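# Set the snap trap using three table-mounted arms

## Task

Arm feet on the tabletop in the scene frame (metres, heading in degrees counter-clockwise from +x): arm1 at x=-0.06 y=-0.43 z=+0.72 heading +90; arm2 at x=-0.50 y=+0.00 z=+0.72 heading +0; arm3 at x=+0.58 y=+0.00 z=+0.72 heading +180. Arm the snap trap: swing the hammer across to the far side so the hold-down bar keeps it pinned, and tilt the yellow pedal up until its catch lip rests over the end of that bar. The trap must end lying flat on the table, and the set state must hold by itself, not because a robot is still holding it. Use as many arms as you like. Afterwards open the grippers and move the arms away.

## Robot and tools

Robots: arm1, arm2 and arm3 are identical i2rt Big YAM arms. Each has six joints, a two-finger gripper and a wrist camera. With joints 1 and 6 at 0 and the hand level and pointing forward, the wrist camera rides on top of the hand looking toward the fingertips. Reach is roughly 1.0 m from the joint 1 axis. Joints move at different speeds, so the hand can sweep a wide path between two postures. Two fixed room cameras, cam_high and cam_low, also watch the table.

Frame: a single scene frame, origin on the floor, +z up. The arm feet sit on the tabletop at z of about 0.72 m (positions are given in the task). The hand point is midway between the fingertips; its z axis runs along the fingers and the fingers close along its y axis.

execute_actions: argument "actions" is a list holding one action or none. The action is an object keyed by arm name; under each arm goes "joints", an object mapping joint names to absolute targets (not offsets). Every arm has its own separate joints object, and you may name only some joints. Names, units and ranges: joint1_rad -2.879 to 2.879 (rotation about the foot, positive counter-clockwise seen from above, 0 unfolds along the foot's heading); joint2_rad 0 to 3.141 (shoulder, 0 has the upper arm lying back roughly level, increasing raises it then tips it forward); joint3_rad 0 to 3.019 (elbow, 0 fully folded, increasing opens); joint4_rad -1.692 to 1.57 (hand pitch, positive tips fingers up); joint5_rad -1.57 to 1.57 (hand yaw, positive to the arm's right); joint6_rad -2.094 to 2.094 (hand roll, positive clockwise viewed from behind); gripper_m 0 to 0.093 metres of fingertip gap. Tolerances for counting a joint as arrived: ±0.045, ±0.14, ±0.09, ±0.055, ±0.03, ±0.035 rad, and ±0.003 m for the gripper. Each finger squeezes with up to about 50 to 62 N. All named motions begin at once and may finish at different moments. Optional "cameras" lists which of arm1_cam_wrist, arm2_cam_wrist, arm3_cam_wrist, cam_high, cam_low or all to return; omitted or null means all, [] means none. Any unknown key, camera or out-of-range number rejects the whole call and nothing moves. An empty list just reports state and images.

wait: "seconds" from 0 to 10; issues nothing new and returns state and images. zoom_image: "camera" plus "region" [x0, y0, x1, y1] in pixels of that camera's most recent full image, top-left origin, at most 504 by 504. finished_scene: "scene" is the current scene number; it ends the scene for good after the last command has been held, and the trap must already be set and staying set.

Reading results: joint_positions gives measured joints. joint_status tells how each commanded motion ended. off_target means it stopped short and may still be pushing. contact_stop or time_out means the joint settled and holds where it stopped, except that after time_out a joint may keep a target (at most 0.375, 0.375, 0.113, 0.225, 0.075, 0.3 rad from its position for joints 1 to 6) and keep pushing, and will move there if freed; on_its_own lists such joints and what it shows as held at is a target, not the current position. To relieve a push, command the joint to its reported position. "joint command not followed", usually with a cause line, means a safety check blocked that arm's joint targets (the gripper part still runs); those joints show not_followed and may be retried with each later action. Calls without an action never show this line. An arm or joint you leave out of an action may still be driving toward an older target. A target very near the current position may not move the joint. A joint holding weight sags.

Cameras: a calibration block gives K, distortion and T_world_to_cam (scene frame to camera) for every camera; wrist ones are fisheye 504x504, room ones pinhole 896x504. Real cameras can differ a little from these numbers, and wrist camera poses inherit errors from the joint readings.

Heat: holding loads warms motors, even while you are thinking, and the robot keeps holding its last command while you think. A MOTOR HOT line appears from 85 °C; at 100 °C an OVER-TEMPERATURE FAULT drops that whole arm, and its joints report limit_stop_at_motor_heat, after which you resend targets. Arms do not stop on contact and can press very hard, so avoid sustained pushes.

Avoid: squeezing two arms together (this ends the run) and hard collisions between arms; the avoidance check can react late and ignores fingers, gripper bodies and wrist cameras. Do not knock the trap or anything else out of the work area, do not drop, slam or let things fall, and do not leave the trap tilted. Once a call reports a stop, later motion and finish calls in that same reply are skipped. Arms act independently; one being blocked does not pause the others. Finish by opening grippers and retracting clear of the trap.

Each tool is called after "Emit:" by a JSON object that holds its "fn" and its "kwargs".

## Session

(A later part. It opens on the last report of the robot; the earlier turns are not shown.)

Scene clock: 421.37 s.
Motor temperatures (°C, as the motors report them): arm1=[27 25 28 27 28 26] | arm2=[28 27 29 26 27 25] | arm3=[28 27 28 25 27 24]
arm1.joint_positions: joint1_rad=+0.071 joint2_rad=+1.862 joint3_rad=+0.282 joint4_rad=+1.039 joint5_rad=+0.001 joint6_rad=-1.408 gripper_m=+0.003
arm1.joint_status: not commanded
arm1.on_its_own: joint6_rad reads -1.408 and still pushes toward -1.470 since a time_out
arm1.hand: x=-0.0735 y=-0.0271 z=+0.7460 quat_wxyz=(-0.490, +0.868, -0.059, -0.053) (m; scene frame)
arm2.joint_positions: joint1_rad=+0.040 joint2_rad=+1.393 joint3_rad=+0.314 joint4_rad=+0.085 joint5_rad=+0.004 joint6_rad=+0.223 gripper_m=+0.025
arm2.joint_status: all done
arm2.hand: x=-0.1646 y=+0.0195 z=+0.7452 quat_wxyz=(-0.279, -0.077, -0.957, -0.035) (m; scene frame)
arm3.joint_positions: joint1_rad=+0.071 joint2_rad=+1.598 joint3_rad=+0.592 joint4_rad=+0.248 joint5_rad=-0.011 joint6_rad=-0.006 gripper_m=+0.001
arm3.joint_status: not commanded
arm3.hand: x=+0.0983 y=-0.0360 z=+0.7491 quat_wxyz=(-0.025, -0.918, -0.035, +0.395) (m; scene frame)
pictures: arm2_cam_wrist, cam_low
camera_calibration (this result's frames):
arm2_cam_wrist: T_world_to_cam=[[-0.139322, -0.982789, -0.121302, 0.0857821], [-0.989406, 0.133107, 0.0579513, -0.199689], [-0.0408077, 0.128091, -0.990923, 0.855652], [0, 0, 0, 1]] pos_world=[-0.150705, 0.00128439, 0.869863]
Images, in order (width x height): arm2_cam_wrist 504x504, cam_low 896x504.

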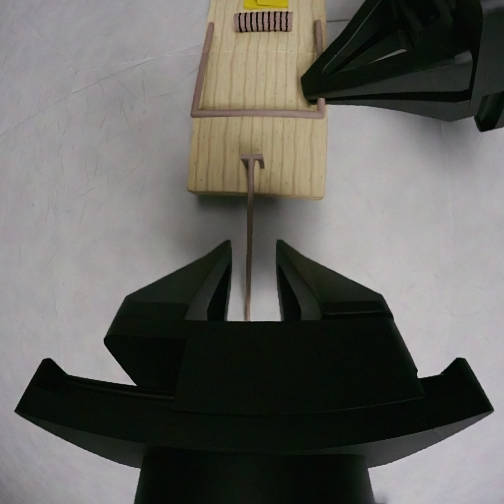

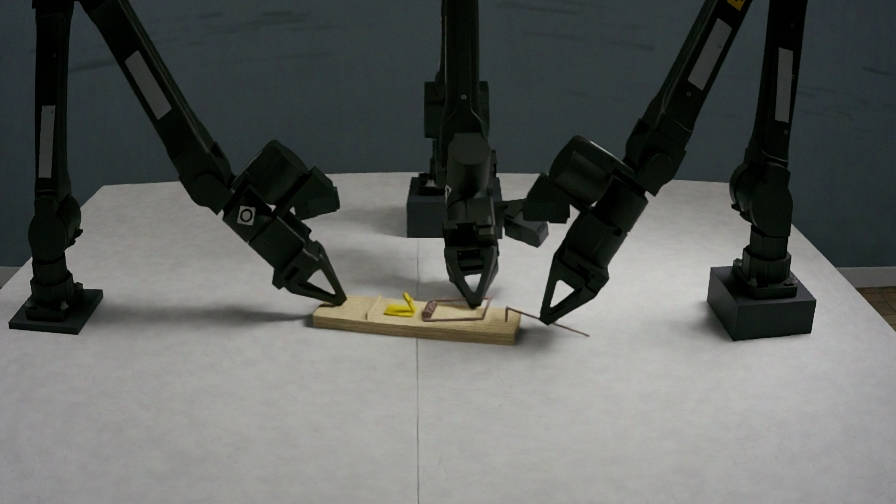

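Emit:
{"fn": "execute_actions", "kwargs": {"actions": [{"arm2":{"joints":{"joint1_rad":0.054,"joint2_rad":1.42}}}], "cameras": []}}

Emit:
{"fn": "execute_actions", "kwargs": {"actions": [{"arm2":{"joints":{"gripper_m":0.0}}}], "cameras": ["cam_low","arm2_cam_wrist"]}}

Scene clock: 437.47 s.
Motor temperatures (°C, as the motors report them): arm1=[27 25 27 27 28 26] | arm2=[28 27 29 26 27 25] | arm3=[28 27 28 25 27 24]
arm1.joint_positions: joint1_rad=+0.071 joint2_rad=+1.862 joint3_rad=+0.282 joint4_rad=+1.039 joint5_rad=+0.001 joint6_rad=-1.408 gripper_m=+0.003
arm1.joint_status: not commanded
arm1.on_its_own: joint6_rad reads -1.408 and still pushes toward -1.470 since a time_out
arm1.hand: x=-0.0735 y=-0.0271 z=+0.7460 quat_wxyz=(-0.490, +0.868, -0.059, -0.053) (m; scene frame)
arm2.joint_positions: joint1_rad=+0.045 joint2_rad=+1.403 joint3_rad=+0.314 joint4_rad=+0.085 joint5_rad=+0.004 joint6_rad=+0.223 gripper_m=+0.025
arm2.joint_status: all done
arm2.hand: x=-0.1664 y=+0.0209 z=+0.7419 quat_wxyz=(-0.274, -0.075, -0.958, -0.035) (m; scene frame)
arm3.joint_positions: joint1_rad=+0.071 joint2_rad=+1.598 joint3_rad=+0.592 joint4_rad=+0.248 joint5_rad=-0.011 joint6_rad=-0.006 gripper_m=+0.001
arm3.joint_status: not commanded
arm3.hand: x=+0.0983 y=-0.0360 z=+0.7491 quat_wxyz=(-0.025, -0.918, -0.035, +0.395) (m; scene frame)
pictures: none
No camera images: the call's "cameras" was empty. Leave "cameras" out to get every camera's image.

Scene clock: 438.03 s.
Motor temperatures (°C, as the motors report them): arm1=[27 25 27 27 28 26] | arm2=[28 27 29 26 27 25] | arm3=[28 27 28 25 27 24]
arm1.joint_positions: joint1_rad=+0.071 joint2_rad=+1.862 joint3_rad=+0.282 joint4_rad=+1.039 joint5_rad=+0.001 joint6_rad=-1.408 gripper_m=+0.003
arm1.joint_status: not commanded
arm1.on_its_own: joint6_rad reads -1.408 and still pushes toward -1.470 since a time_out
arm1.hand: x=-0.0735 y=-0.0271 z=+0.7460 quat_wxyz=(-0.490, +0.868, -0.059, -0.053) (m; scene frame)
arm2.joint_positions: joint1_rad=+0.047 joint2_rad=+1.403 joint3_rad=+0.314 joint4_rad=+0.087 joint5_rad=-0.001 joint6_rad=+0.230 gripper_m=+0.001
arm2.joint_status: all done
arm2.hand: x=-0.1662 y=+0.0225 z=+0.7421 quat_wxyz=(-0.274, -0.076, -0.958, -0.039) (m; scene frame)
arm3.joint_positions: joint1_rad=+0.071 joint2_rad=+1.598 joint3_rad=+0.592 joint4_rad=+0.248 joint5_rad=-0.011 joint6_rad=-0.006 gripper_m=+0.001
arm3.joint_status: not commanded
arm3.hand: x=+0.0983 y=-0.0360 z=+0.7491 quat_wxyz=(-0.025, -0.918, -0.035, +0.395) (m; scene frame)
pictures: arm2_cam_wrist, cam_low
camera_calibration (this result's frames):
arm2_cam_wrist: T_world_to_cam=[[-0.136553, -0.982456, -0.12702, 0.0928832], [-0.989344, 0.12871, 0.0680627, -0.208843], [-0.0505198, 0.134961, -0.989562, 0.84941], [0, 0, 0, 1]] pos_world=[-0.151022, 0.00349668, 0.866556]
Images, in order (width x height): arm2_cam_wrist 504x504, cam_low 896x504.

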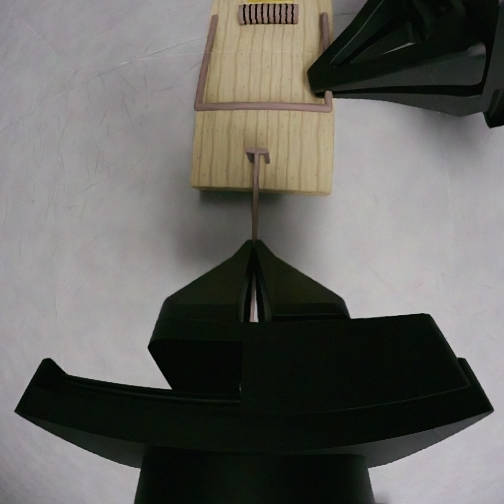

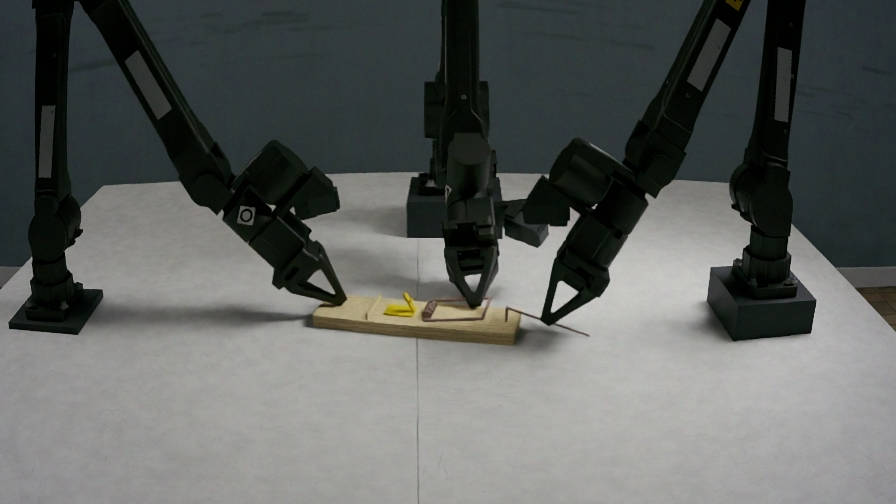

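Emit:
{"fn": "execute_actions", "kwargs": {"actions": [{"arm2":{"joints":{"joint2_rad":1.205,"joint3_rad":0.38,"joint4_rad":-0.165}}}], "cameras": ["cam_low","arm2_cam_wrist"]}}

Scene clock: 451.03 s.
Motor temperatures (°C, as the motors report them): arm1=[27 25 27 27 28 26] | arm2=[28 27 29 26 27 25] | arm3=[28 27 28 25 27 24]
arm1.joint_positions: joint1_rad=+0.071 joint2_rad=+1.862 joint3_rad=+0.282 joint4_rad=+1.039 joint5_rad=+0.001 joint6_rad=-1.409 gripper_m=+0.003
arm1.joint_status: not commanded
arm1.on_its_own: joint6_rad reads -1.409 and still pushes toward -1.470 since a time_out
arm1.hand: x=-0.0735 y=-0.0271 z=+0.7460 quat_wxyz=(-0.490, +0.868, -0.059, -0.053) (m; scene frame)
arm2.joint_positions: joint1_rad=+0.047 joint2_rad=+1.200 joint3_rad=+0.357 joint4_rad=-0.153 joint5_rad=+0.004 joint6_rad=+0.236 gripper_m=+0.001
arm2.joint_status: all done
arm2.hand: x=-0.1649 y=+0.0222 z=+0.7893 quat_wxyz=(-0.278, -0.080, -0.957, -0.038) (m; scene frame)
arm3.joint_positions: joint1_rad=+0.071 joint2_rad=+1.598 joint3_rad=+0.592 joint4_rad=+0.248 joint5_rad=-0.011 joint6_rad=-0.006 gripper_m=+0.001
arm3.joint_status: not commanded
arm3.hand: x=+0.0983 y=-0.0360 z=+0.7491 quat_wxyz=(-0.025, -0.918, -0.035, +0.395) (m; scene frame)
pictures: arm2_cam_wrist, cam_low
camera_calibration (this result's frames):
arm2_cam_wrist: T_world_to_cam=[[-0.143283, -0.981411, -0.12768, 0.0981236], [-0.988749, 0.13635, 0.0615219, -0.205643], [-0.0429691, 0.135058, -0.989906, 0.897726], [0, 0, 0, 1]] pos_world=[-0.150695, 0.00309384, 0.913844]
Images, in order (width x height): arm2_cam_wrist 504x504, cam_low 896x504.

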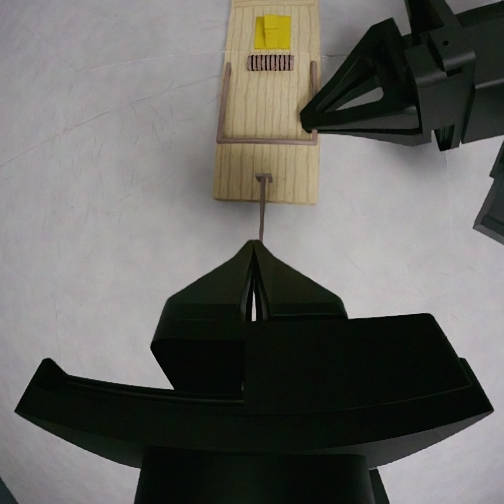

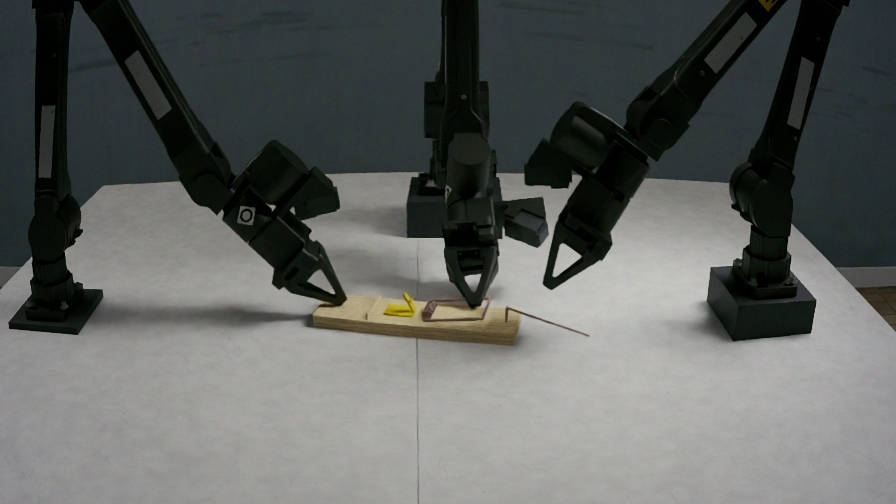

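Emit:
{"fn": "execute_actions", "kwargs": {"actions": [{"arm2":{"joints":{"joint1_rad":0.035,"joint2_rad":1.465,"joint3_rad":0.335,"joint4_rad":0.135,"gripper_m":0.02}}}], "cameras": ["cam_low","arm2_cam_wrist"]}}

Emit:
{"fn": "zoom_image", "kwargs": {"camera": "cam_low", "region": [440, 250, 640, 360]}}

Scene clock: 462.43 s.
Motor temperatures (°C, as the motors report them): arm1=[27 25 27 27 28 26] | arm2=[28 27 29 26 27 25] | arm3=[28 27 28 25 28 24]
arm1.joint_positions: joint1_rad=+0.071 joint2_rad=+1.862 joint3_rad=+0.282 joint4_rad=+1.039 joint5_rad=+0.001 joint6_rad=-1.409 gripper_m=+0.003
arm1.joint_status: not commanded
arm1.on_its_own: joint6_rad reads -1.409 and still pushes toward -1.470 since a time_out
arm1.hand: x=-0.0735 y=-0.0271 z=+0.7460 quat_wxyz=(-0.490, +0.868, -0.059, -0.053) (m; scene frame)
arm2.joint_positions: joint1_rad=+0.045 joint2_rad=+1.457 joint3_rad=+0.338 joint4_rad=+0.120 joint5_rad=+0.004 joint6_rad=+0.236 gripper_m=+0.020
arm2.joint_status: all done
arm2.hand: x=-0.1549 y=+0.0217 z=+0.7365 quat_wxyz=(-0.276, -0.081, -0.957, -0.037) (m; scene frame)
arm3.joint_positions: joint1_rad=+0.071 joint2_rad=+1.598 joint3_rad=+0.592 joint4_rad=+0.248 joint5_rad=-0.011 joint6_rad=-0.006 gripper_m=+0.001
arm3.joint_status: not commanded
arm3.hand: x=+0.0983 y=-0.0360 z=+0.7491 quat_wxyz=(-0.025, -0.918, -0.035, +0.395) (m; scene frame)
pictures: arm2_cam_wrist, cam_low
camera_calibration (this result's frames):
arm2_cam_wrist: T_world_to_cam=[[-0.145985, -0.981108, -0.126943, 0.0913852], [-0.988215, 0.138651, 0.0648575, -0.194948], [-0.0460315, 0.134915, -0.989787, 0.845389], [0, 0, 0, 1]] pos_world=[-0.140395, 0.00263281, 0.861]
Images, in order (width x height): arm2_cam_wrist 504x504, cam_low 896x504.

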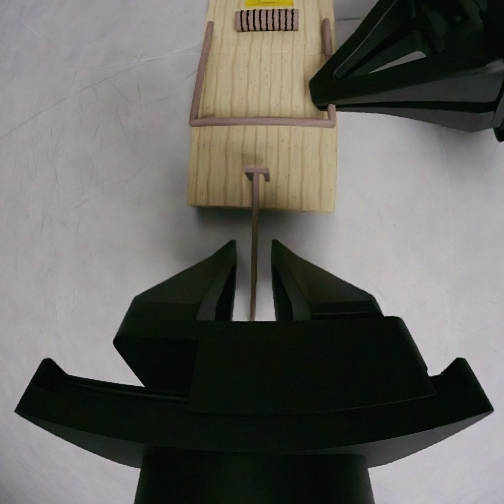

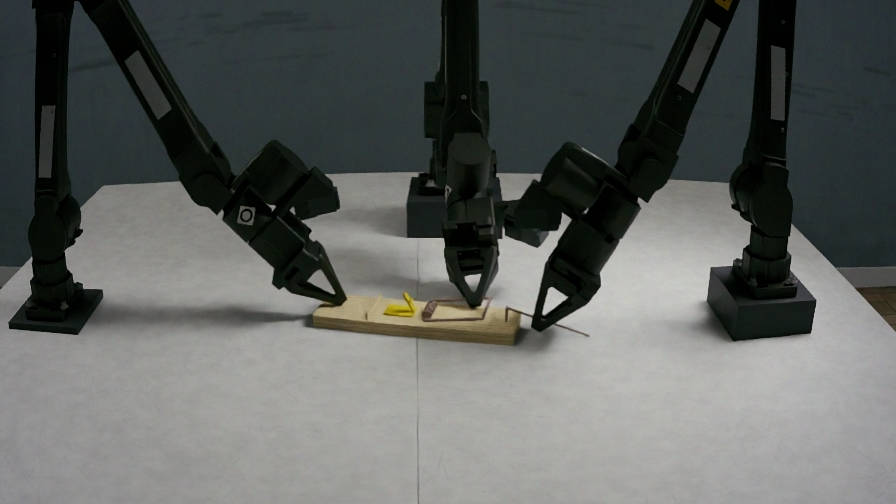

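Region (440, 250, 640, 360) of cam_low's 896x504 image, scaled by 2.520, with more detail than that image has; it fills the top 277 rows of this view, and the rest is white.

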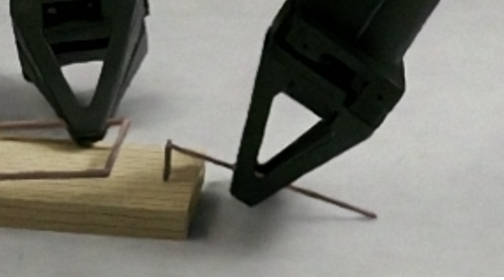

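Emit:
{"fn": "execute_actions", "kwargs": {"actions": [{"arm2":{"joints":{"gripper_m":0.0}}}], "cameras": []}}

Emit:
{"fn": "execute_actions", "kwargs": {"actions": [{"arm2":{"joints":{"joint2_rad":1.338,"joint3_rad":0.365,"joint4_rad":-0.02}}}], "cameras": ["cam_low"]}}

Emit:
{"fn": "zoom_image", "kwargs": {"camera": "cam_low", "region": [440, 230, 640, 360]}}

Scene clock: 474.03 s.
Motor temperatures (°C, as the motors report them): arm1=[27 25 27 27 28 26] | arm2=[28 27 29 26 27 25] | arm3=[28 27 28 25 28 24]
arm1.joint_positions: joint1_rad=+0.071 joint2_rad=+1.862 joint3_rad=+0.282 joint4_rad=+1.039 joint5_rad=+0.001 joint6_rad=-1.409 gripper_m=+0.003
arm1.joint_status: not commanded
arm1.on_its_own: joint6_rad reads -1.409 and still pushes toward -1.470 since a time_out
arm1.hand: x=-0.0735 y=-0.0271 z=+0.7460 quat_wxyz=(-0.490, +0.868, -0.059, -0.053) (m; scene frame)
arm2.joint_positions: joint1_rad=+0.043 joint2_rad=+1.457 joint3_rad=+0.338 joint4_rad=+0.120 joint5_rad=+0.003 joint6_rad=+0.237 gripper_m=+0.002
arm2.joint_status: all done
arm2.hand: x=-0.1549 y=+0.0213 z=+0.7365 quat_wxyz=(-0.276, -0.082, -0.957, -0.037) (m; scene frame)
arm3.joint_positions: joint1_rad=+0.071 joint2_rad=+1.598 joint3_rad=+0.592 joint4_rad=+0.248 joint5_rad=-0.011 joint6_rad=-0.006 gripper_m=+0.001
arm3.joint_status: not commanded
arm3.hand: x=+0.0983 y=-0.0360 z=+0.7491 quat_wxyz=(-0.025, -0.918, -0.035, +0.395) (m; scene frame)
pictures: none
No camera images: the call's "cameras" was empty. Leave "cameras" out to get every camera's image.

Scene clock: 474.87 s.
Motor temperatures (°C, as the motors report them): arm1=[27 25 27 27 28 26] | arm2=[28 27 29 26 27 25] | arm3=[28 27 28 25 28 24]
arm1.joint_positions: joint1_rad=+0.073 joint2_rad=+1.863 joint3_rad=+0.282 joint4_rad=+1.039 joint5_rad=-0.001 joint6_rad=-1.416 gripper_m=+0.003
arm1.joint_status: not commanded
arm1.on_its_own: joint6_rad reads -1.416 and still pushes toward -1.470 since a time_out
arm1.hand: x=-0.0745 y=-0.0272 z=+0.7459 quat_wxyz=(-0.490, +0.869, -0.054, -0.052) (m; scene frame)
arm2.joint_positions: joint1_rad=+0.038 joint2_rad=+1.359 joint3_rad=+0.348 joint4_rad=-0.003 joint5_rad=+0.003 joint6_rad=+0.249 gripper_m=+0.002
arm2.joint_status: all done
arm2.hand: x=-0.1595 y=+0.0195 z=+0.7553 quat_wxyz=(-0.269, -0.090, -0.958, -0.037) (m; scene frame)
arm3.joint_positions: joint1_rad=+0.071 joint2_rad=+1.598 joint3_rad=+0.592 joint4_rad=+0.248 joint5_rad=-0.011 joint6_rad=-0.006 gripper_m=+0.001
arm3.joint_status: not commanded
arm3.hand: x=+0.0983 y=-0.0359 z=+0.7491 quat_wxyz=(-0.025, -0.918, -0.035, +0.395) (m; scene frame)
pictures: cam_low
Images, in order (width x height): cam_low 896x504.

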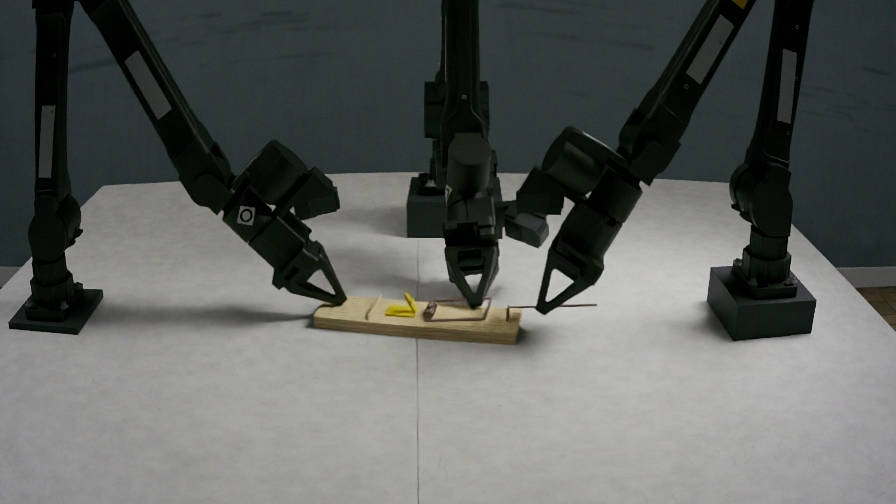

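Region (440, 230, 640, 360) of cam_low's 896x504 image, scaled by 2.520, with more detail than that image has; it fills the top 328 rows of this view, and the rest is white.

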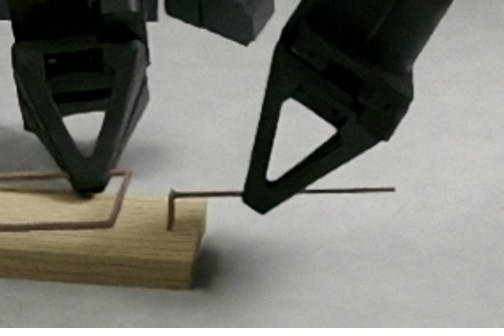

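Emit:
{"fn": "execute_actions", "kwargs": {"actions": [{"arm2":{"joints":{"joint1_rad":0.025,"joint2_rad":1.32,"joint3_rad":0.545,"joint4_rad":-0.405}}}], "cameras": ["cam_low"]}}

Emit:
{"fn": "zoom_image", "kwargs": {"camera": "cam_low", "region": [400, 200, 640, 360]}}

Scene clock: 491.03 s.
Motor temperatures (°C, as the motors report them): arm1=[27 25 27 27 28 26] | arm2=[28 27 30 26 27 25] | arm3=[28 27 28 25 28 24]
arm1.joint_positions: joint1_rad=+0.075 joint2_rad=+1.863 joint3_rad=+0.282 joint4_rad=+1.039 joint5_rad=-0.003 joint6_rad=-1.418 gripper_m=+0.003
arm1.joint_status: not commanded
arm1.on_its_own: joint6_rad reads -1.418 and still pushes toward -1.470 since a time_out
arm1.hand: x=-0.0761 y=-0.0273 z=+0.7459 quat_wxyz=(-0.490, +0.869, -0.051, -0.053) (m; scene frame)
arm2.joint_positions: joint1_rad=+0.032 joint2_rad=+1.354 joint3_rad=+0.510 joint4_rad=-0.381 joint5_rad=+0.002 joint6_rad=+0.249 gripper_m=+0.002
arm2.joint_status: all done
arm2.hand: x=-0.1568 y=+0.0176 z=+0.7707 quat_wxyz=(-0.167, -0.096, -0.981, -0.021) (m; scene frame)
arm3.joint_positions: joint1_rad=+0.071 joint2_rad=+1.598 joint3_rad=+0.592 joint4_rad=+0.248 joint5_rad=-0.011 joint6_rad=-0.006 gripper_m=+0.001
arm3.joint_status: not commanded
arm3.hand: x=+0.0983 y=-0.0359 z=+0.7491 quat_wxyz=(-0.025, -0.918, -0.035, +0.395) (m; scene frame)
pictures: cam_low
Images, in order (width x height): cam_low 896x504.

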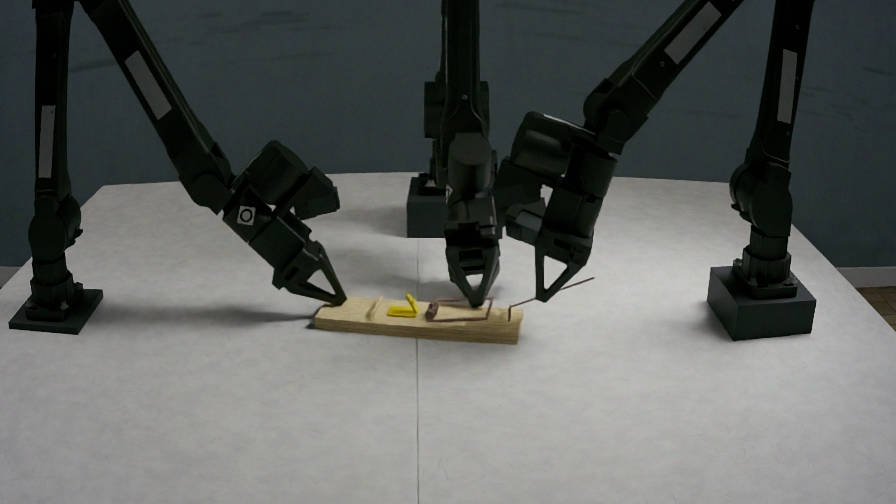

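Region (400, 200, 640, 360) of cam_low's 896x504 image, scaled by 2.100, with more detail than that image has.

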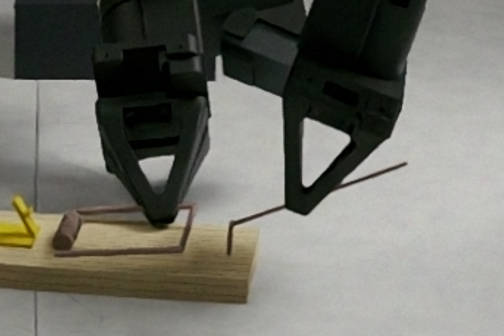

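Emit:
{"fn": "execute_actions", "kwargs": {"actions": [{"arm2":{"joints":{"gripper_m":0.002}}}], "cameras": ["cam_low"]}}

Scene clock: 498.33 s.
Motor temperatures (°C, as the motors report them): arm1=[27 25 27 27 28 26] | arm2=[28 27 30 26 27 25] | arm3=[28 27 28 25 28 24]
arm1.joint_positions: joint1_rad=+0.075 joint2_rad=+1.863 joint3_rad=+0.282 joint4_rad=+1.039 joint5_rad=-0.003 joint6_rad=-1.418 gripper_m=+0.003
arm1.joint_status: not commanded
arm1.on_its_own: joint6_rad reads -1.418 and still pushes toward -1.470 since a time_out
arm1.hand: x=-0.0761 y=-0.0273 z=+0.7459 quat_wxyz=(-0.490, +0.869, -0.051, -0.053) (m; scene frame)
arm2.joint_positions: joint1_rad=+0.032 joint2_rad=+1.354 joint3_rad=+0.511 joint4_rad=-0.384 joint5_rad=+0.002 joint6_rad=+0.249 gripper_m=+0.002
arm2.joint_status: all done
arm2.hand: x=-0.1568 y=+0.0176 z=+0.7710 quat_wxyz=(-0.166, -0.096, -0.981, -0.021) (m; scene frame)
arm3.joint_positions: joint1_rad=+0.071 joint2_rad=+1.598 joint3_rad=+0.592 joint4_rad=+0.248 joint5_rad=-0.011 joint6_rad=-0.006 gripper_m=+0.001
arm3.joint_status: not commanded
arm3.hand: x=+0.0983 y=-0.0359 z=+0.7491 quat_wxyz=(-0.025, -0.918, -0.035, +0.395) (m; scene frame)
pictures: cam_low
Images, in order (width x height): cam_low 896x504.

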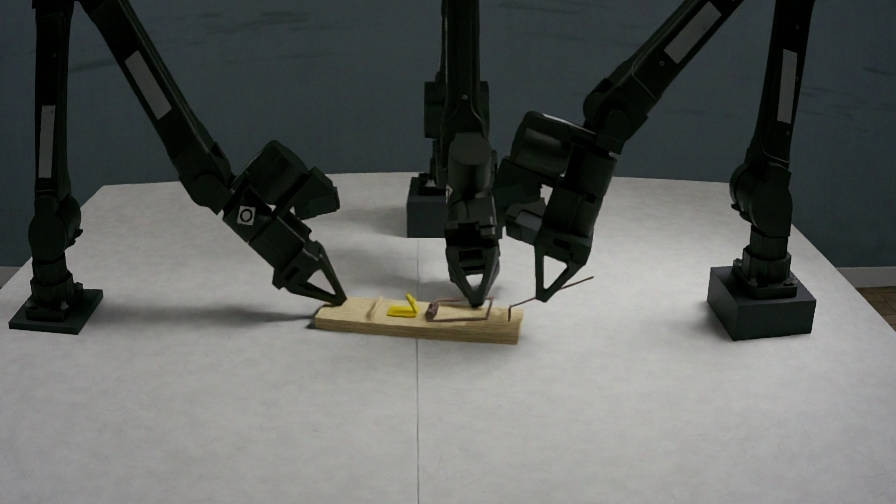

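Emit:
{"fn": "execute_actions", "kwargs": {"actions": [{"arm2":{"joints":{"gripper_m":0.0026,"joint2_rad":1.27,"joint3_rad":0.545,"joint4_rad":-0.46}}}], "cameras": ["cam_low"]}}

Scene clock: 503.63 s.
Motor temperatures (°C, as the motors report them): arm1=[27 25 27 27 28 26] | arm2=[28 27 30 26 27 25] | arm3=[28 27 28 25 28 24]
arm1.joint_positions: joint1_rad=+0.079 joint2_rad=+1.863 joint3_rad=+0.282 joint4_rad=+1.039 joint5_rad=-0.007 joint6_rad=-1.420 gripper_m=+0.003
arm1.joint_status: not commanded
arm1.on_its_own: joint6_rad reads -1.420 and still pushes toward -1.470 since a time_out
arm1.hand: x=-0.0784 y=-0.0274 z=+0.7459 quat_wxyz=(-0.490, +0.869, -0.048, -0.055) (m; scene frame)
arm2.joint_positions: joint1_rad=+0.025 joint2_rad=+1.302 joint3_rad=+0.526 joint4_rad=-0.425 joint5_rad=+0.006 joint6_rad=+0.249 gripper_m=+0.003
arm2.joint_status: all done
arm2.hand: x=-0.1522 y=+0.0149 z=+0.7893 quat_wxyz=(-0.179, -0.099, -0.979, -0.020) (m; scene frame)
arm3.joint_positions: joint1_rad=+0.071 joint2_rad=+1.598 joint3_rad=+0.592 joint4_rad=+0.248 joint5_rad=-0.011 joint6_rad=-0.006 gripper_m=+0.001
arm3.joint_status: not commanded
arm3.hand: x=+0.0983 y=-0.0359 z=+0.7491 quat_wxyz=(-0.025, -0.918, -0.035, +0.395) (m; scene frame)
pictures: cam_low
Images, in order (width x height): cam_low 896x504.

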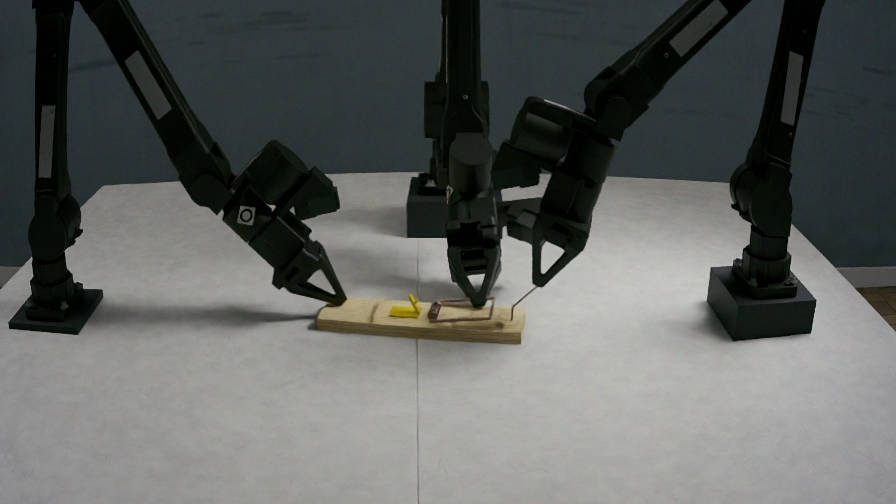

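Emit:
{"fn": "execute_actions", "kwargs": {"actions": [{"arm2":{"joints":{"joint1_rad":0.012,"joint2_rad":1.345,"joint3_rad":0.60,"joint4_rad":-0.44}}}], "cameras": ["cam_low","arm2_cam_wrist"]}}

Emit:
{"fn": "zoom_image", "kwargs": {"camera": "cam_low", "region": [400, 200, 640, 360]}}

Scene clock: 512.93 s.
Motor temperatures (°C, as the motors report them): arm1=[27 25 27 27 28 26] | arm2=[28 27 31 26 27 25] | arm3=[28 27 28 25 28 24]
arm1.joint_positions: joint1_rad=+0.079 joint2_rad=+1.863 joint3_rad=+0.282 joint4_rad=+1.039 joint5_rad=-0.008 joint6_rad=-1.420 gripper_m=+0.003
arm1.joint_status: not commanded
arm1.on_its_own: joint6_rad reads -1.420 and still pushes toward -1.470 since a time_out
arm1.hand: x=-0.0785 y=-0.0274 z=+0.7459 quat_wxyz=(-0.490, +0.869, -0.048, -0.056) (m; scene frame)
arm2.joint_positions: joint1_rad=+0.022 joint2_rad=+1.314 joint3_rad=+0.545 joint4_rad=-0.451 joint5_rad=+0.004 joint6_rad=+0.249 gripper_m=+0.003
arm2.joint_status: all done
arm2.hand: x=-0.1498 y=+0.0145 z=+0.7903 quat_wxyz=(-0.170, -0.100, -0.980, -0.020) (m; scene frame)
arm3.joint_positions: joint1_rad=+0.071 joint2_rad=+1.598 joint3_rad=+0.592 joint4_rad=+0.248 joint5_rad=-0.011 joint6_rad=-0.006 gripper_m=+0.001
arm3.joint_status: not commanded
arm3.hand: x=+0.0983 y=-0.0359 z=+0.7491 quat_wxyz=(-0.025, -0.918, -0.035, +0.395) (m; scene frame)
pictures: arm2_cam_wrist, cam_low
camera_calibration (this result's frames):
arm2_cam_wrist: T_world_to_cam=[[-0.203651, -0.975641, -0.0815515, 0.0473173], [-0.944839, 0.174028, 0.277478, -0.35438], [-0.256527, 0.133562, -0.957265, 0.842635], [0, 0, 0, 1]] pos_world=[-0.109037, -0.00470704, 0.908816]
Images, in order (width x height): arm2_cam_wrist 504x504, cam_low 896x504.

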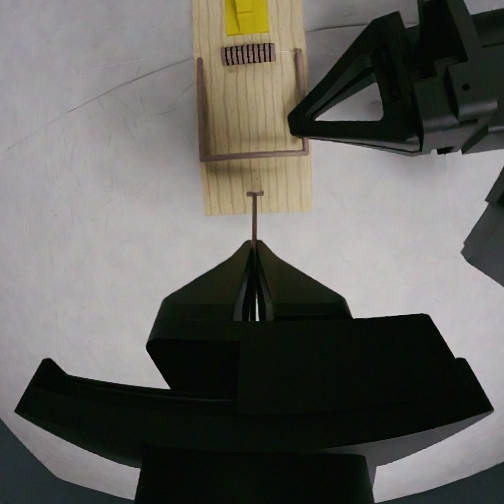

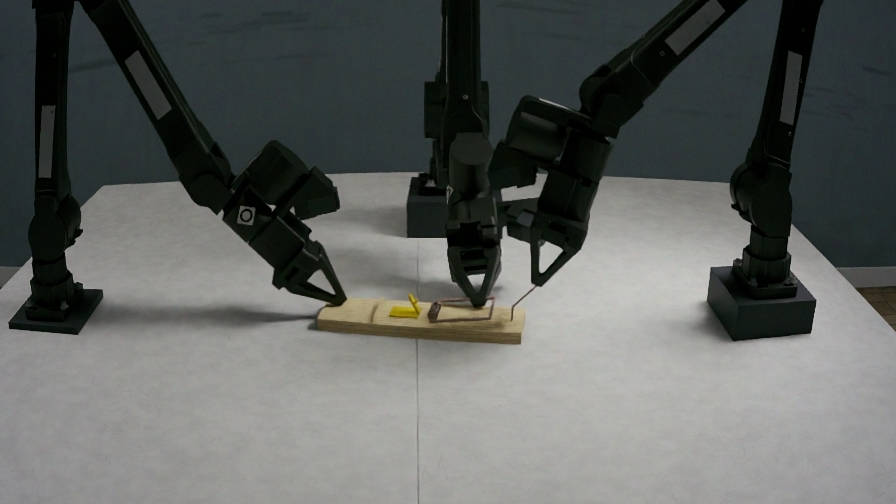

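Region (400, 200, 640, 360) of cam_low's 896x504 image, scaled by 2.100, with more detail than that image has.

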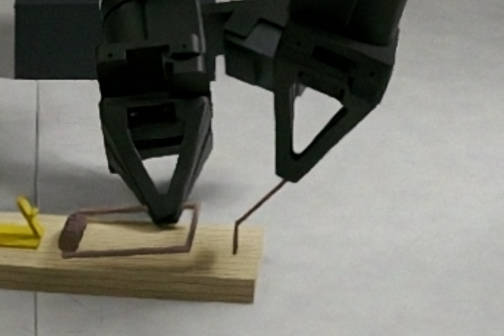

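Emit:
{"fn": "execute_actions", "kwargs": {"actions": [{"arm2":{"joints":{"gripper_m":0.003,"joint2_rad":1.37,"joint3_rad":0.715,"joint4_rad":-0.665,"joint6_rad":0.15}}}], "cameras": ["cam_low"]}}

Emit:
{"fn": "zoom_image", "kwargs": {"camera": "cam_low", "region": [400, 200, 640, 360]}}

Scene clock: 524.77 s.
Motor temperatures (°C, as the motors report them): arm1=[27 25 27 27 28 26] | arm2=[28 27 32 26 27 25] | arm3=[28 27 28 25 28 24]
arm1.joint_positions: joint1_rad=+0.079 joint2_rad=+1.863 joint3_rad=+0.282 joint4_rad=+1.039 joint5_rad=-0.008 joint6_rad=-1.421 gripper_m=+0.003
arm1.joint_status: not commanded
arm1.on_its_own: joint6_rad reads -1.421 and still pushes toward -1.470 since a time_out
arm1.hand: x=-0.0785 y=-0.0274 z=+0.7459 quat_wxyz=(-0.490, +0.869, -0.047, -0.055) (m; scene frame)
arm2.joint_positions: joint1_rad=+0.014 joint2_rad=+1.377 joint3_rad=+0.672 joint4_rad=-0.635 joint5_rad=+0.003 joint6_rad=+0.170 gripper_m=+0.003
arm2.joint_status: all done
arm2.hand: x=-0.1375 y=+0.0123 z=+0.8007 quat_wxyz=(-0.111, -0.066, -0.992, -0.007) (m; scene frame)
arm3.joint_positions: joint1_rad=+0.071 joint2_rad=+1.598 joint3_rad=+0.592 joint4_rad=+0.248 joint5_rad=-0.011 joint6_rad=-0.006 gripper_m=+0.001
arm3.joint_status: not commanded
arm3.hand: x=+0.0983 y=-0.0359 z=+0.7491 quat_wxyz=(-0.025, -0.918, -0.035, +0.395) (m; scene frame)
pictures: cam_low
Images, in order (width x height): cam_low 896x504.

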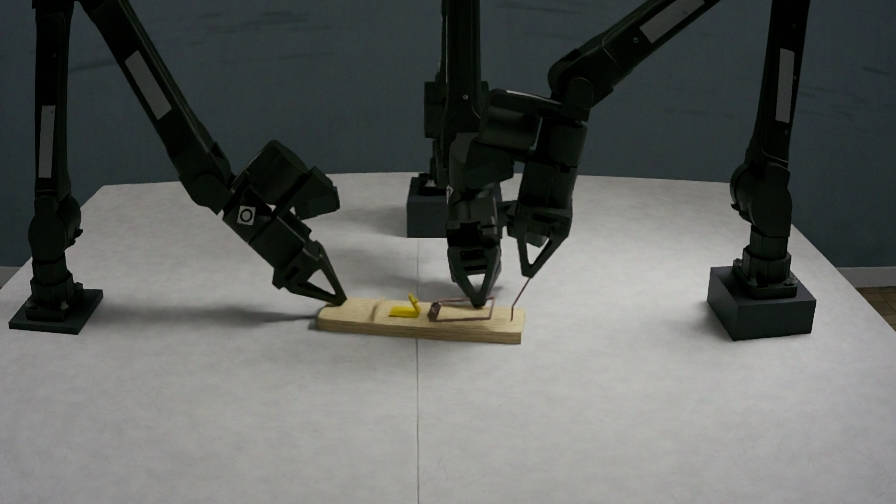

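Region (400, 200, 640, 360) of cam_low's 896x504 image, scaled by 2.100, with more detail than that image has.

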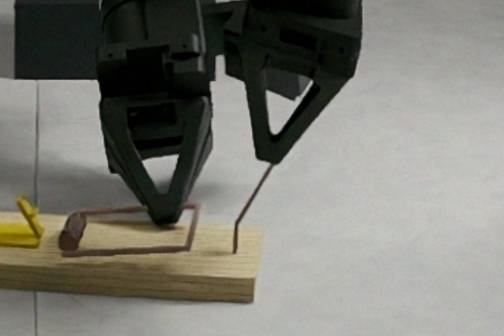

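Emit:
{"fn": "execute_actions", "kwargs": {"actions": [{"arm2":{"joints":{"joint1_rad":-0.003,"joint2_rad":1.535,"joint3_rad":0.925,"joint4_rad":-0.925}}}], "cameras": ["cam_low","cam_high"]}}

Emit:
{"fn": "zoom_image", "kwargs": {"camera": "cam_low", "region": [400, 200, 640, 360]}}

Scene clock: 534.47 s.
Motor temperatures (°C, as the motors report them): arm1=[27 25 27 27 28 26] | arm2=[28 27 32 26 27 25] | arm3=[28 27 28 25 28 24]
arm1.joint_positions: joint1_rad=+0.079 joint2_rad=+1.863 joint3_rad=+0.282 joint4_rad=+1.039 joint5_rad=-0.008 joint6_rad=-1.421 gripper_m=+0.003
arm1.joint_status: not commanded
arm1.on_its_own: joint6_rad reads -1.421 and still pushes toward -1.470 since a time_out
arm1.hand: x=-0.0785 y=-0.0274 z=+0.7459 quat_wxyz=(-0.490, +0.869, -0.047, -0.055) (m; scene frame)
arm2.joint_positions: joint1_rad=+0.004 joint2_rad=+1.534 joint3_rad=+0.878 joint4_rad=-0.904 joint5_rad=-0.001 joint6_rad=+0.167 gripper_m=+0.003
arm2.joint_status: all done
arm2.hand: x=-0.1186 y=+0.0100 z=+0.8054 quat_wxyz=(-0.003, -0.070, -0.998, +0.003) (m; scene frame)
arm3.joint_positions: joint1_rad=+0.071 joint2_rad=+1.598 joint3_rad=+0.592 joint4_rad=+0.249 joint5_rad=-0.011 joint6_rad=-0.006 gripper_m=+0.001
arm3.joint_status: not commanded
arm3.hand: x=+0.0982 y=-0.0359 z=+0.7492 quat_wxyz=(-0.025, -0.917, -0.035, +0.395) (m; scene frame)
pictures: cam_high, cam_low
Images, in order (width x height): cam_high 896x504, cam_low 896x504.

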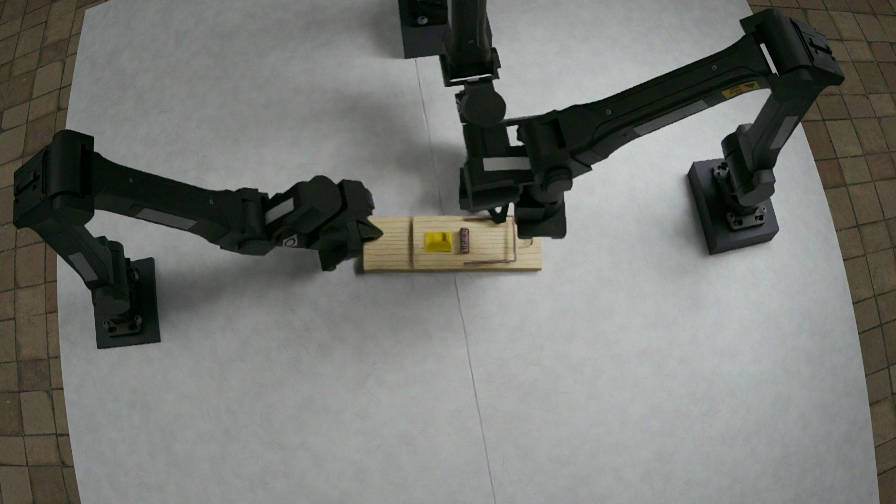

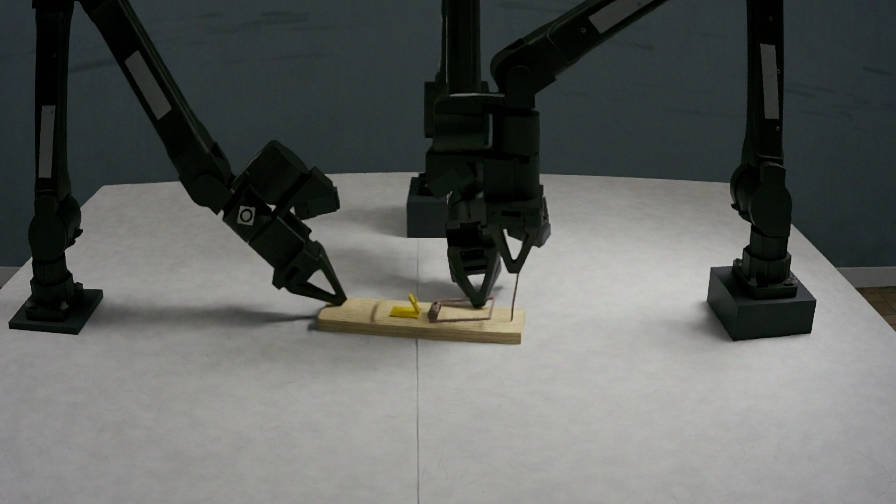

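Region (400, 200, 640, 360) of cam_low's 896x504 image, scaled by 2.100, with more detail than that image has.

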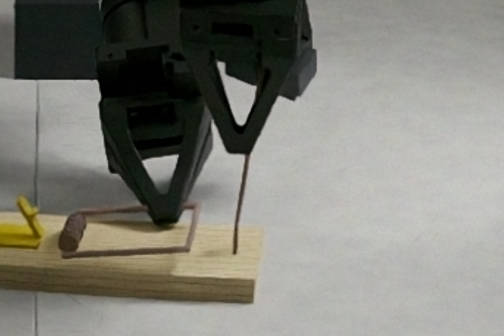

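Emit:
{"fn": "execute_actions", "kwargs": {"actions": [{"arm2":{"joints":{"joint1_rad":-0.012,"joint2_rad":1.61,"joint3_rad":1.005,"joint4_rad":-0.93}}}], "cameras": ["cam_low","arm3_cam_wrist"]}}

Emit:
{"fn": "zoom_image", "kwargs": {"camera": "cam_low", "region": [360, 200, 600, 360]}}

Scene clock: 545.07 s.
Motor temperatures (°C, as the motors report them): arm1=[27 25 27 27 28 26] | arm2=[28 28 33 26 27 25] | arm3=[28 27 28 25 28 24]
arm1.joint_positions: joint1_rad=+0.079 joint2_rad=+1.863 joint3_rad=+0.282 joint4_rad=+1.039 joint5_rad=-0.008 joint6_rad=-1.421 gripper_m=+0.003
arm1.joint_status: not commanded
arm1.on_its_own: joint6_rad reads -1.421 and still pushes toward -1.470 since a time_out
arm1.hand: x=-0.0785 y=-0.0274 z=+0.7459 quat_wxyz=(-0.490, +0.869, -0.047, -0.055) (m; scene frame)
arm2.joint_positions: joint1_rad=-0.005 joint2_rad=+1.603 joint3_rad=+0.957 joint4_rad=-0.925 joint5_rad=-0.002 joint6_rad=+0.166 gripper_m=+0.003
arm2.joint_status: all done
arm2.hand: x=-0.0931 y=+0.0067 z=+0.8034 quat_wxyz=(+0.003, -0.075, -0.997, +0.003) (m; scene frame)
arm3.joint_positions: joint1_rad=+0.071 joint2_rad=+1.598 joint3_rad=+0.592 joint4_rad=+0.249 joint5_rad=-0.011 joint6_rad=-0.006 gripper_m=+0.001
arm3.joint_status: not commanded
arm3.hand: x=+0.0982 y=-0.0359 z=+0.7492 quat_wxyz=(-0.025, -0.917, -0.035, +0.395) (m; scene frame)
pictures: arm3_cam_wrist, cam_low
camera_calibration (this result's frames):
arm3_cam_wrist: T_world_to_cam=[[-0.0772534, 0.996981, -0.00780999, 0.0482806], [0.97949, 0.0744312, -0.187242, 0.0557214], [-0.186096, -0.0221149, -0.982283, 0.876768], [0, 0, 0, 1]] pos_world=[0.112314, -0.0328926, 0.872045]
Images, in order (width x height): arm3_cam_wrist 504x504, cam_low 896x504.

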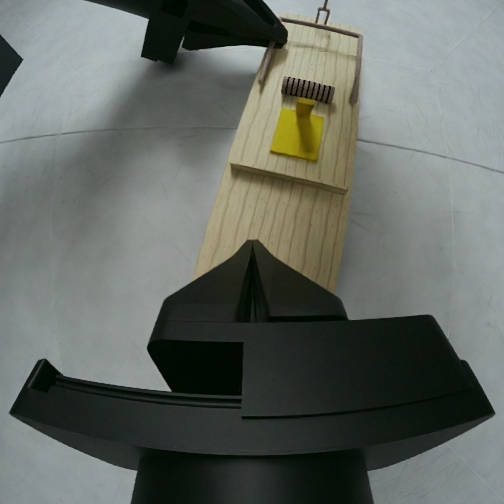

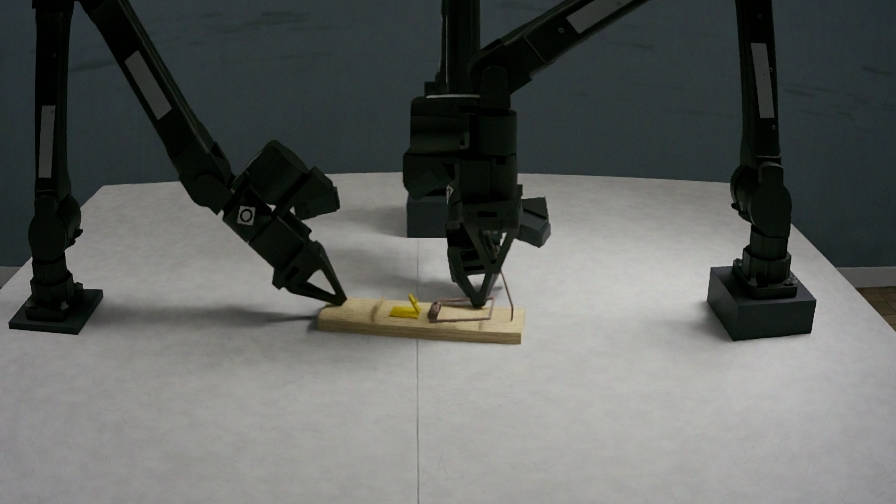

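Region (360, 200, 600, 360) of cam_low's 896x504 image, scaled by 2.100, with more detail than that image has.

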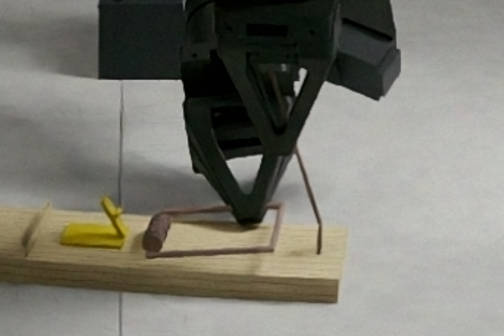

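Emit:
{"fn": "execute_actions", "kwargs": {"actions": [{"arm2":{"joints":{"gripper_m":0.012}}}], "cameras": ["cam_low","arm3_cam_wrist"]}}

Emit:
{"fn": "zoom_image", "kwargs": {"camera": "cam_low", "region": [360, 240, 540, 360]}}

Scene clock: 552.67 s.
Motor temperatures (°C, as the motors report them): arm1=[27 25 27 27 28 26] | arm2=[28 28 33 26 27 25] | arm3=[28 27 28 25 28 24]
arm1.joint_positions: joint1_rad=+0.079 joint2_rad=+1.863 joint3_rad=+0.283 joint4_rad=+1.040 joint5_rad=-0.008 joint6_rad=-1.421 gripper_m=+0.003
arm1.joint_status: not commanded
arm1.on_its_own: joint6_rad reads -1.421 and still pushes toward -1.470 since a time_out
arm1.hand: x=-0.0785 y=-0.0272 z=+0.7459 quat_wxyz=(-0.490, +0.869, -0.047, -0.055) (m; scene frame)
arm2.joint_positions: joint1_rad=-0.005 joint2_rad=+1.603 joint3_rad=+0.970 joint4_rad=-0.925 joint5_rad=-0.002 joint6_rad=+0.166 gripper_m=+0.012
arm2.joint_status: all done
arm2.hand: x=-0.0868 y=+0.0069 z=+0.8075 quat_wxyz=(-0.003, -0.075, -0.997, +0.002) (m; scene frame)
arm3.joint_positions: joint1_rad=+0.071 joint2_rad=+1.598 joint3_rad=+0.592 joint4_rad=+0.249 joint5_rad=-0.011 joint6_rad=-0.006 gripper_m=+0.001
arm3.joint_status: not commanded
arm3.hand: x=+0.0982 y=-0.0359 z=+0.7492 quat_wxyz=(-0.025, -0.917, -0.035, +0.395) (m; scene frame)
pictures: arm3_cam_wrist, cam_low
camera_calibration (this result's frames):
arm3_cam_wrist: T_world_to_cam=[[-0.0772534, 0.996981, -0.00780999, 0.0482806], [0.97949, 0.0744312, -0.187242, 0.0557214], [-0.186096, -0.0221149, -0.982283, 0.876768], [0, 0, 0, 1]] pos_world=[0.112314, -0.0328926, 0.872045]
Images, in order (width x height): arm3_cam_wrist 504x504, cam_low 896x504.

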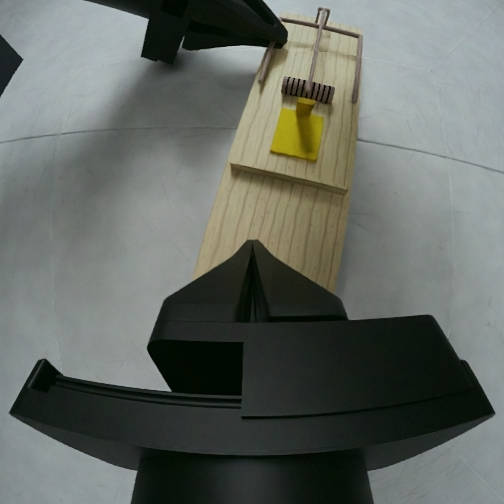

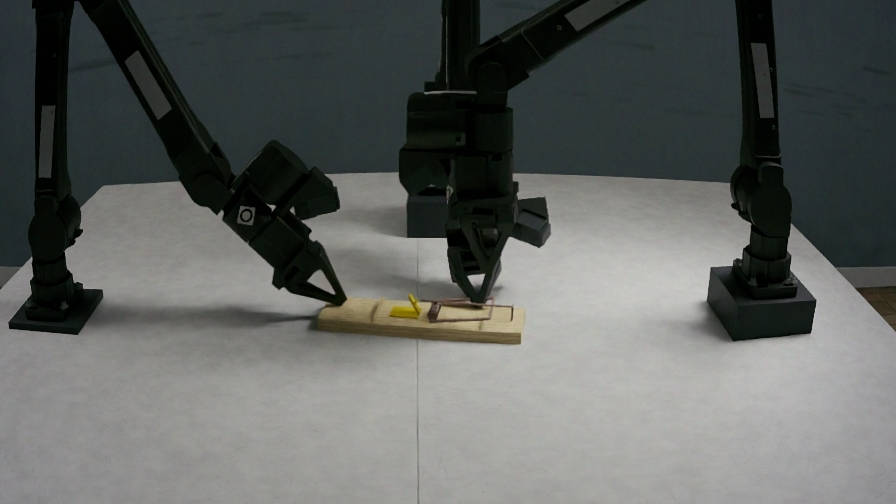

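Region (360, 240, 540, 360) of cam_low's 896x504 image, scaled by 2.800, with more detail than that image has.

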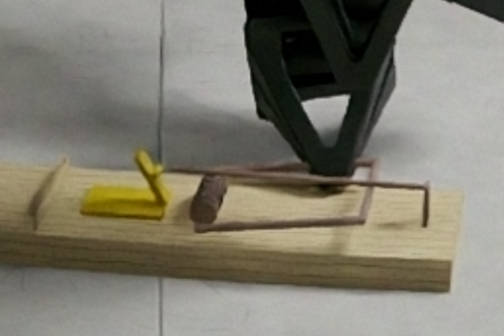

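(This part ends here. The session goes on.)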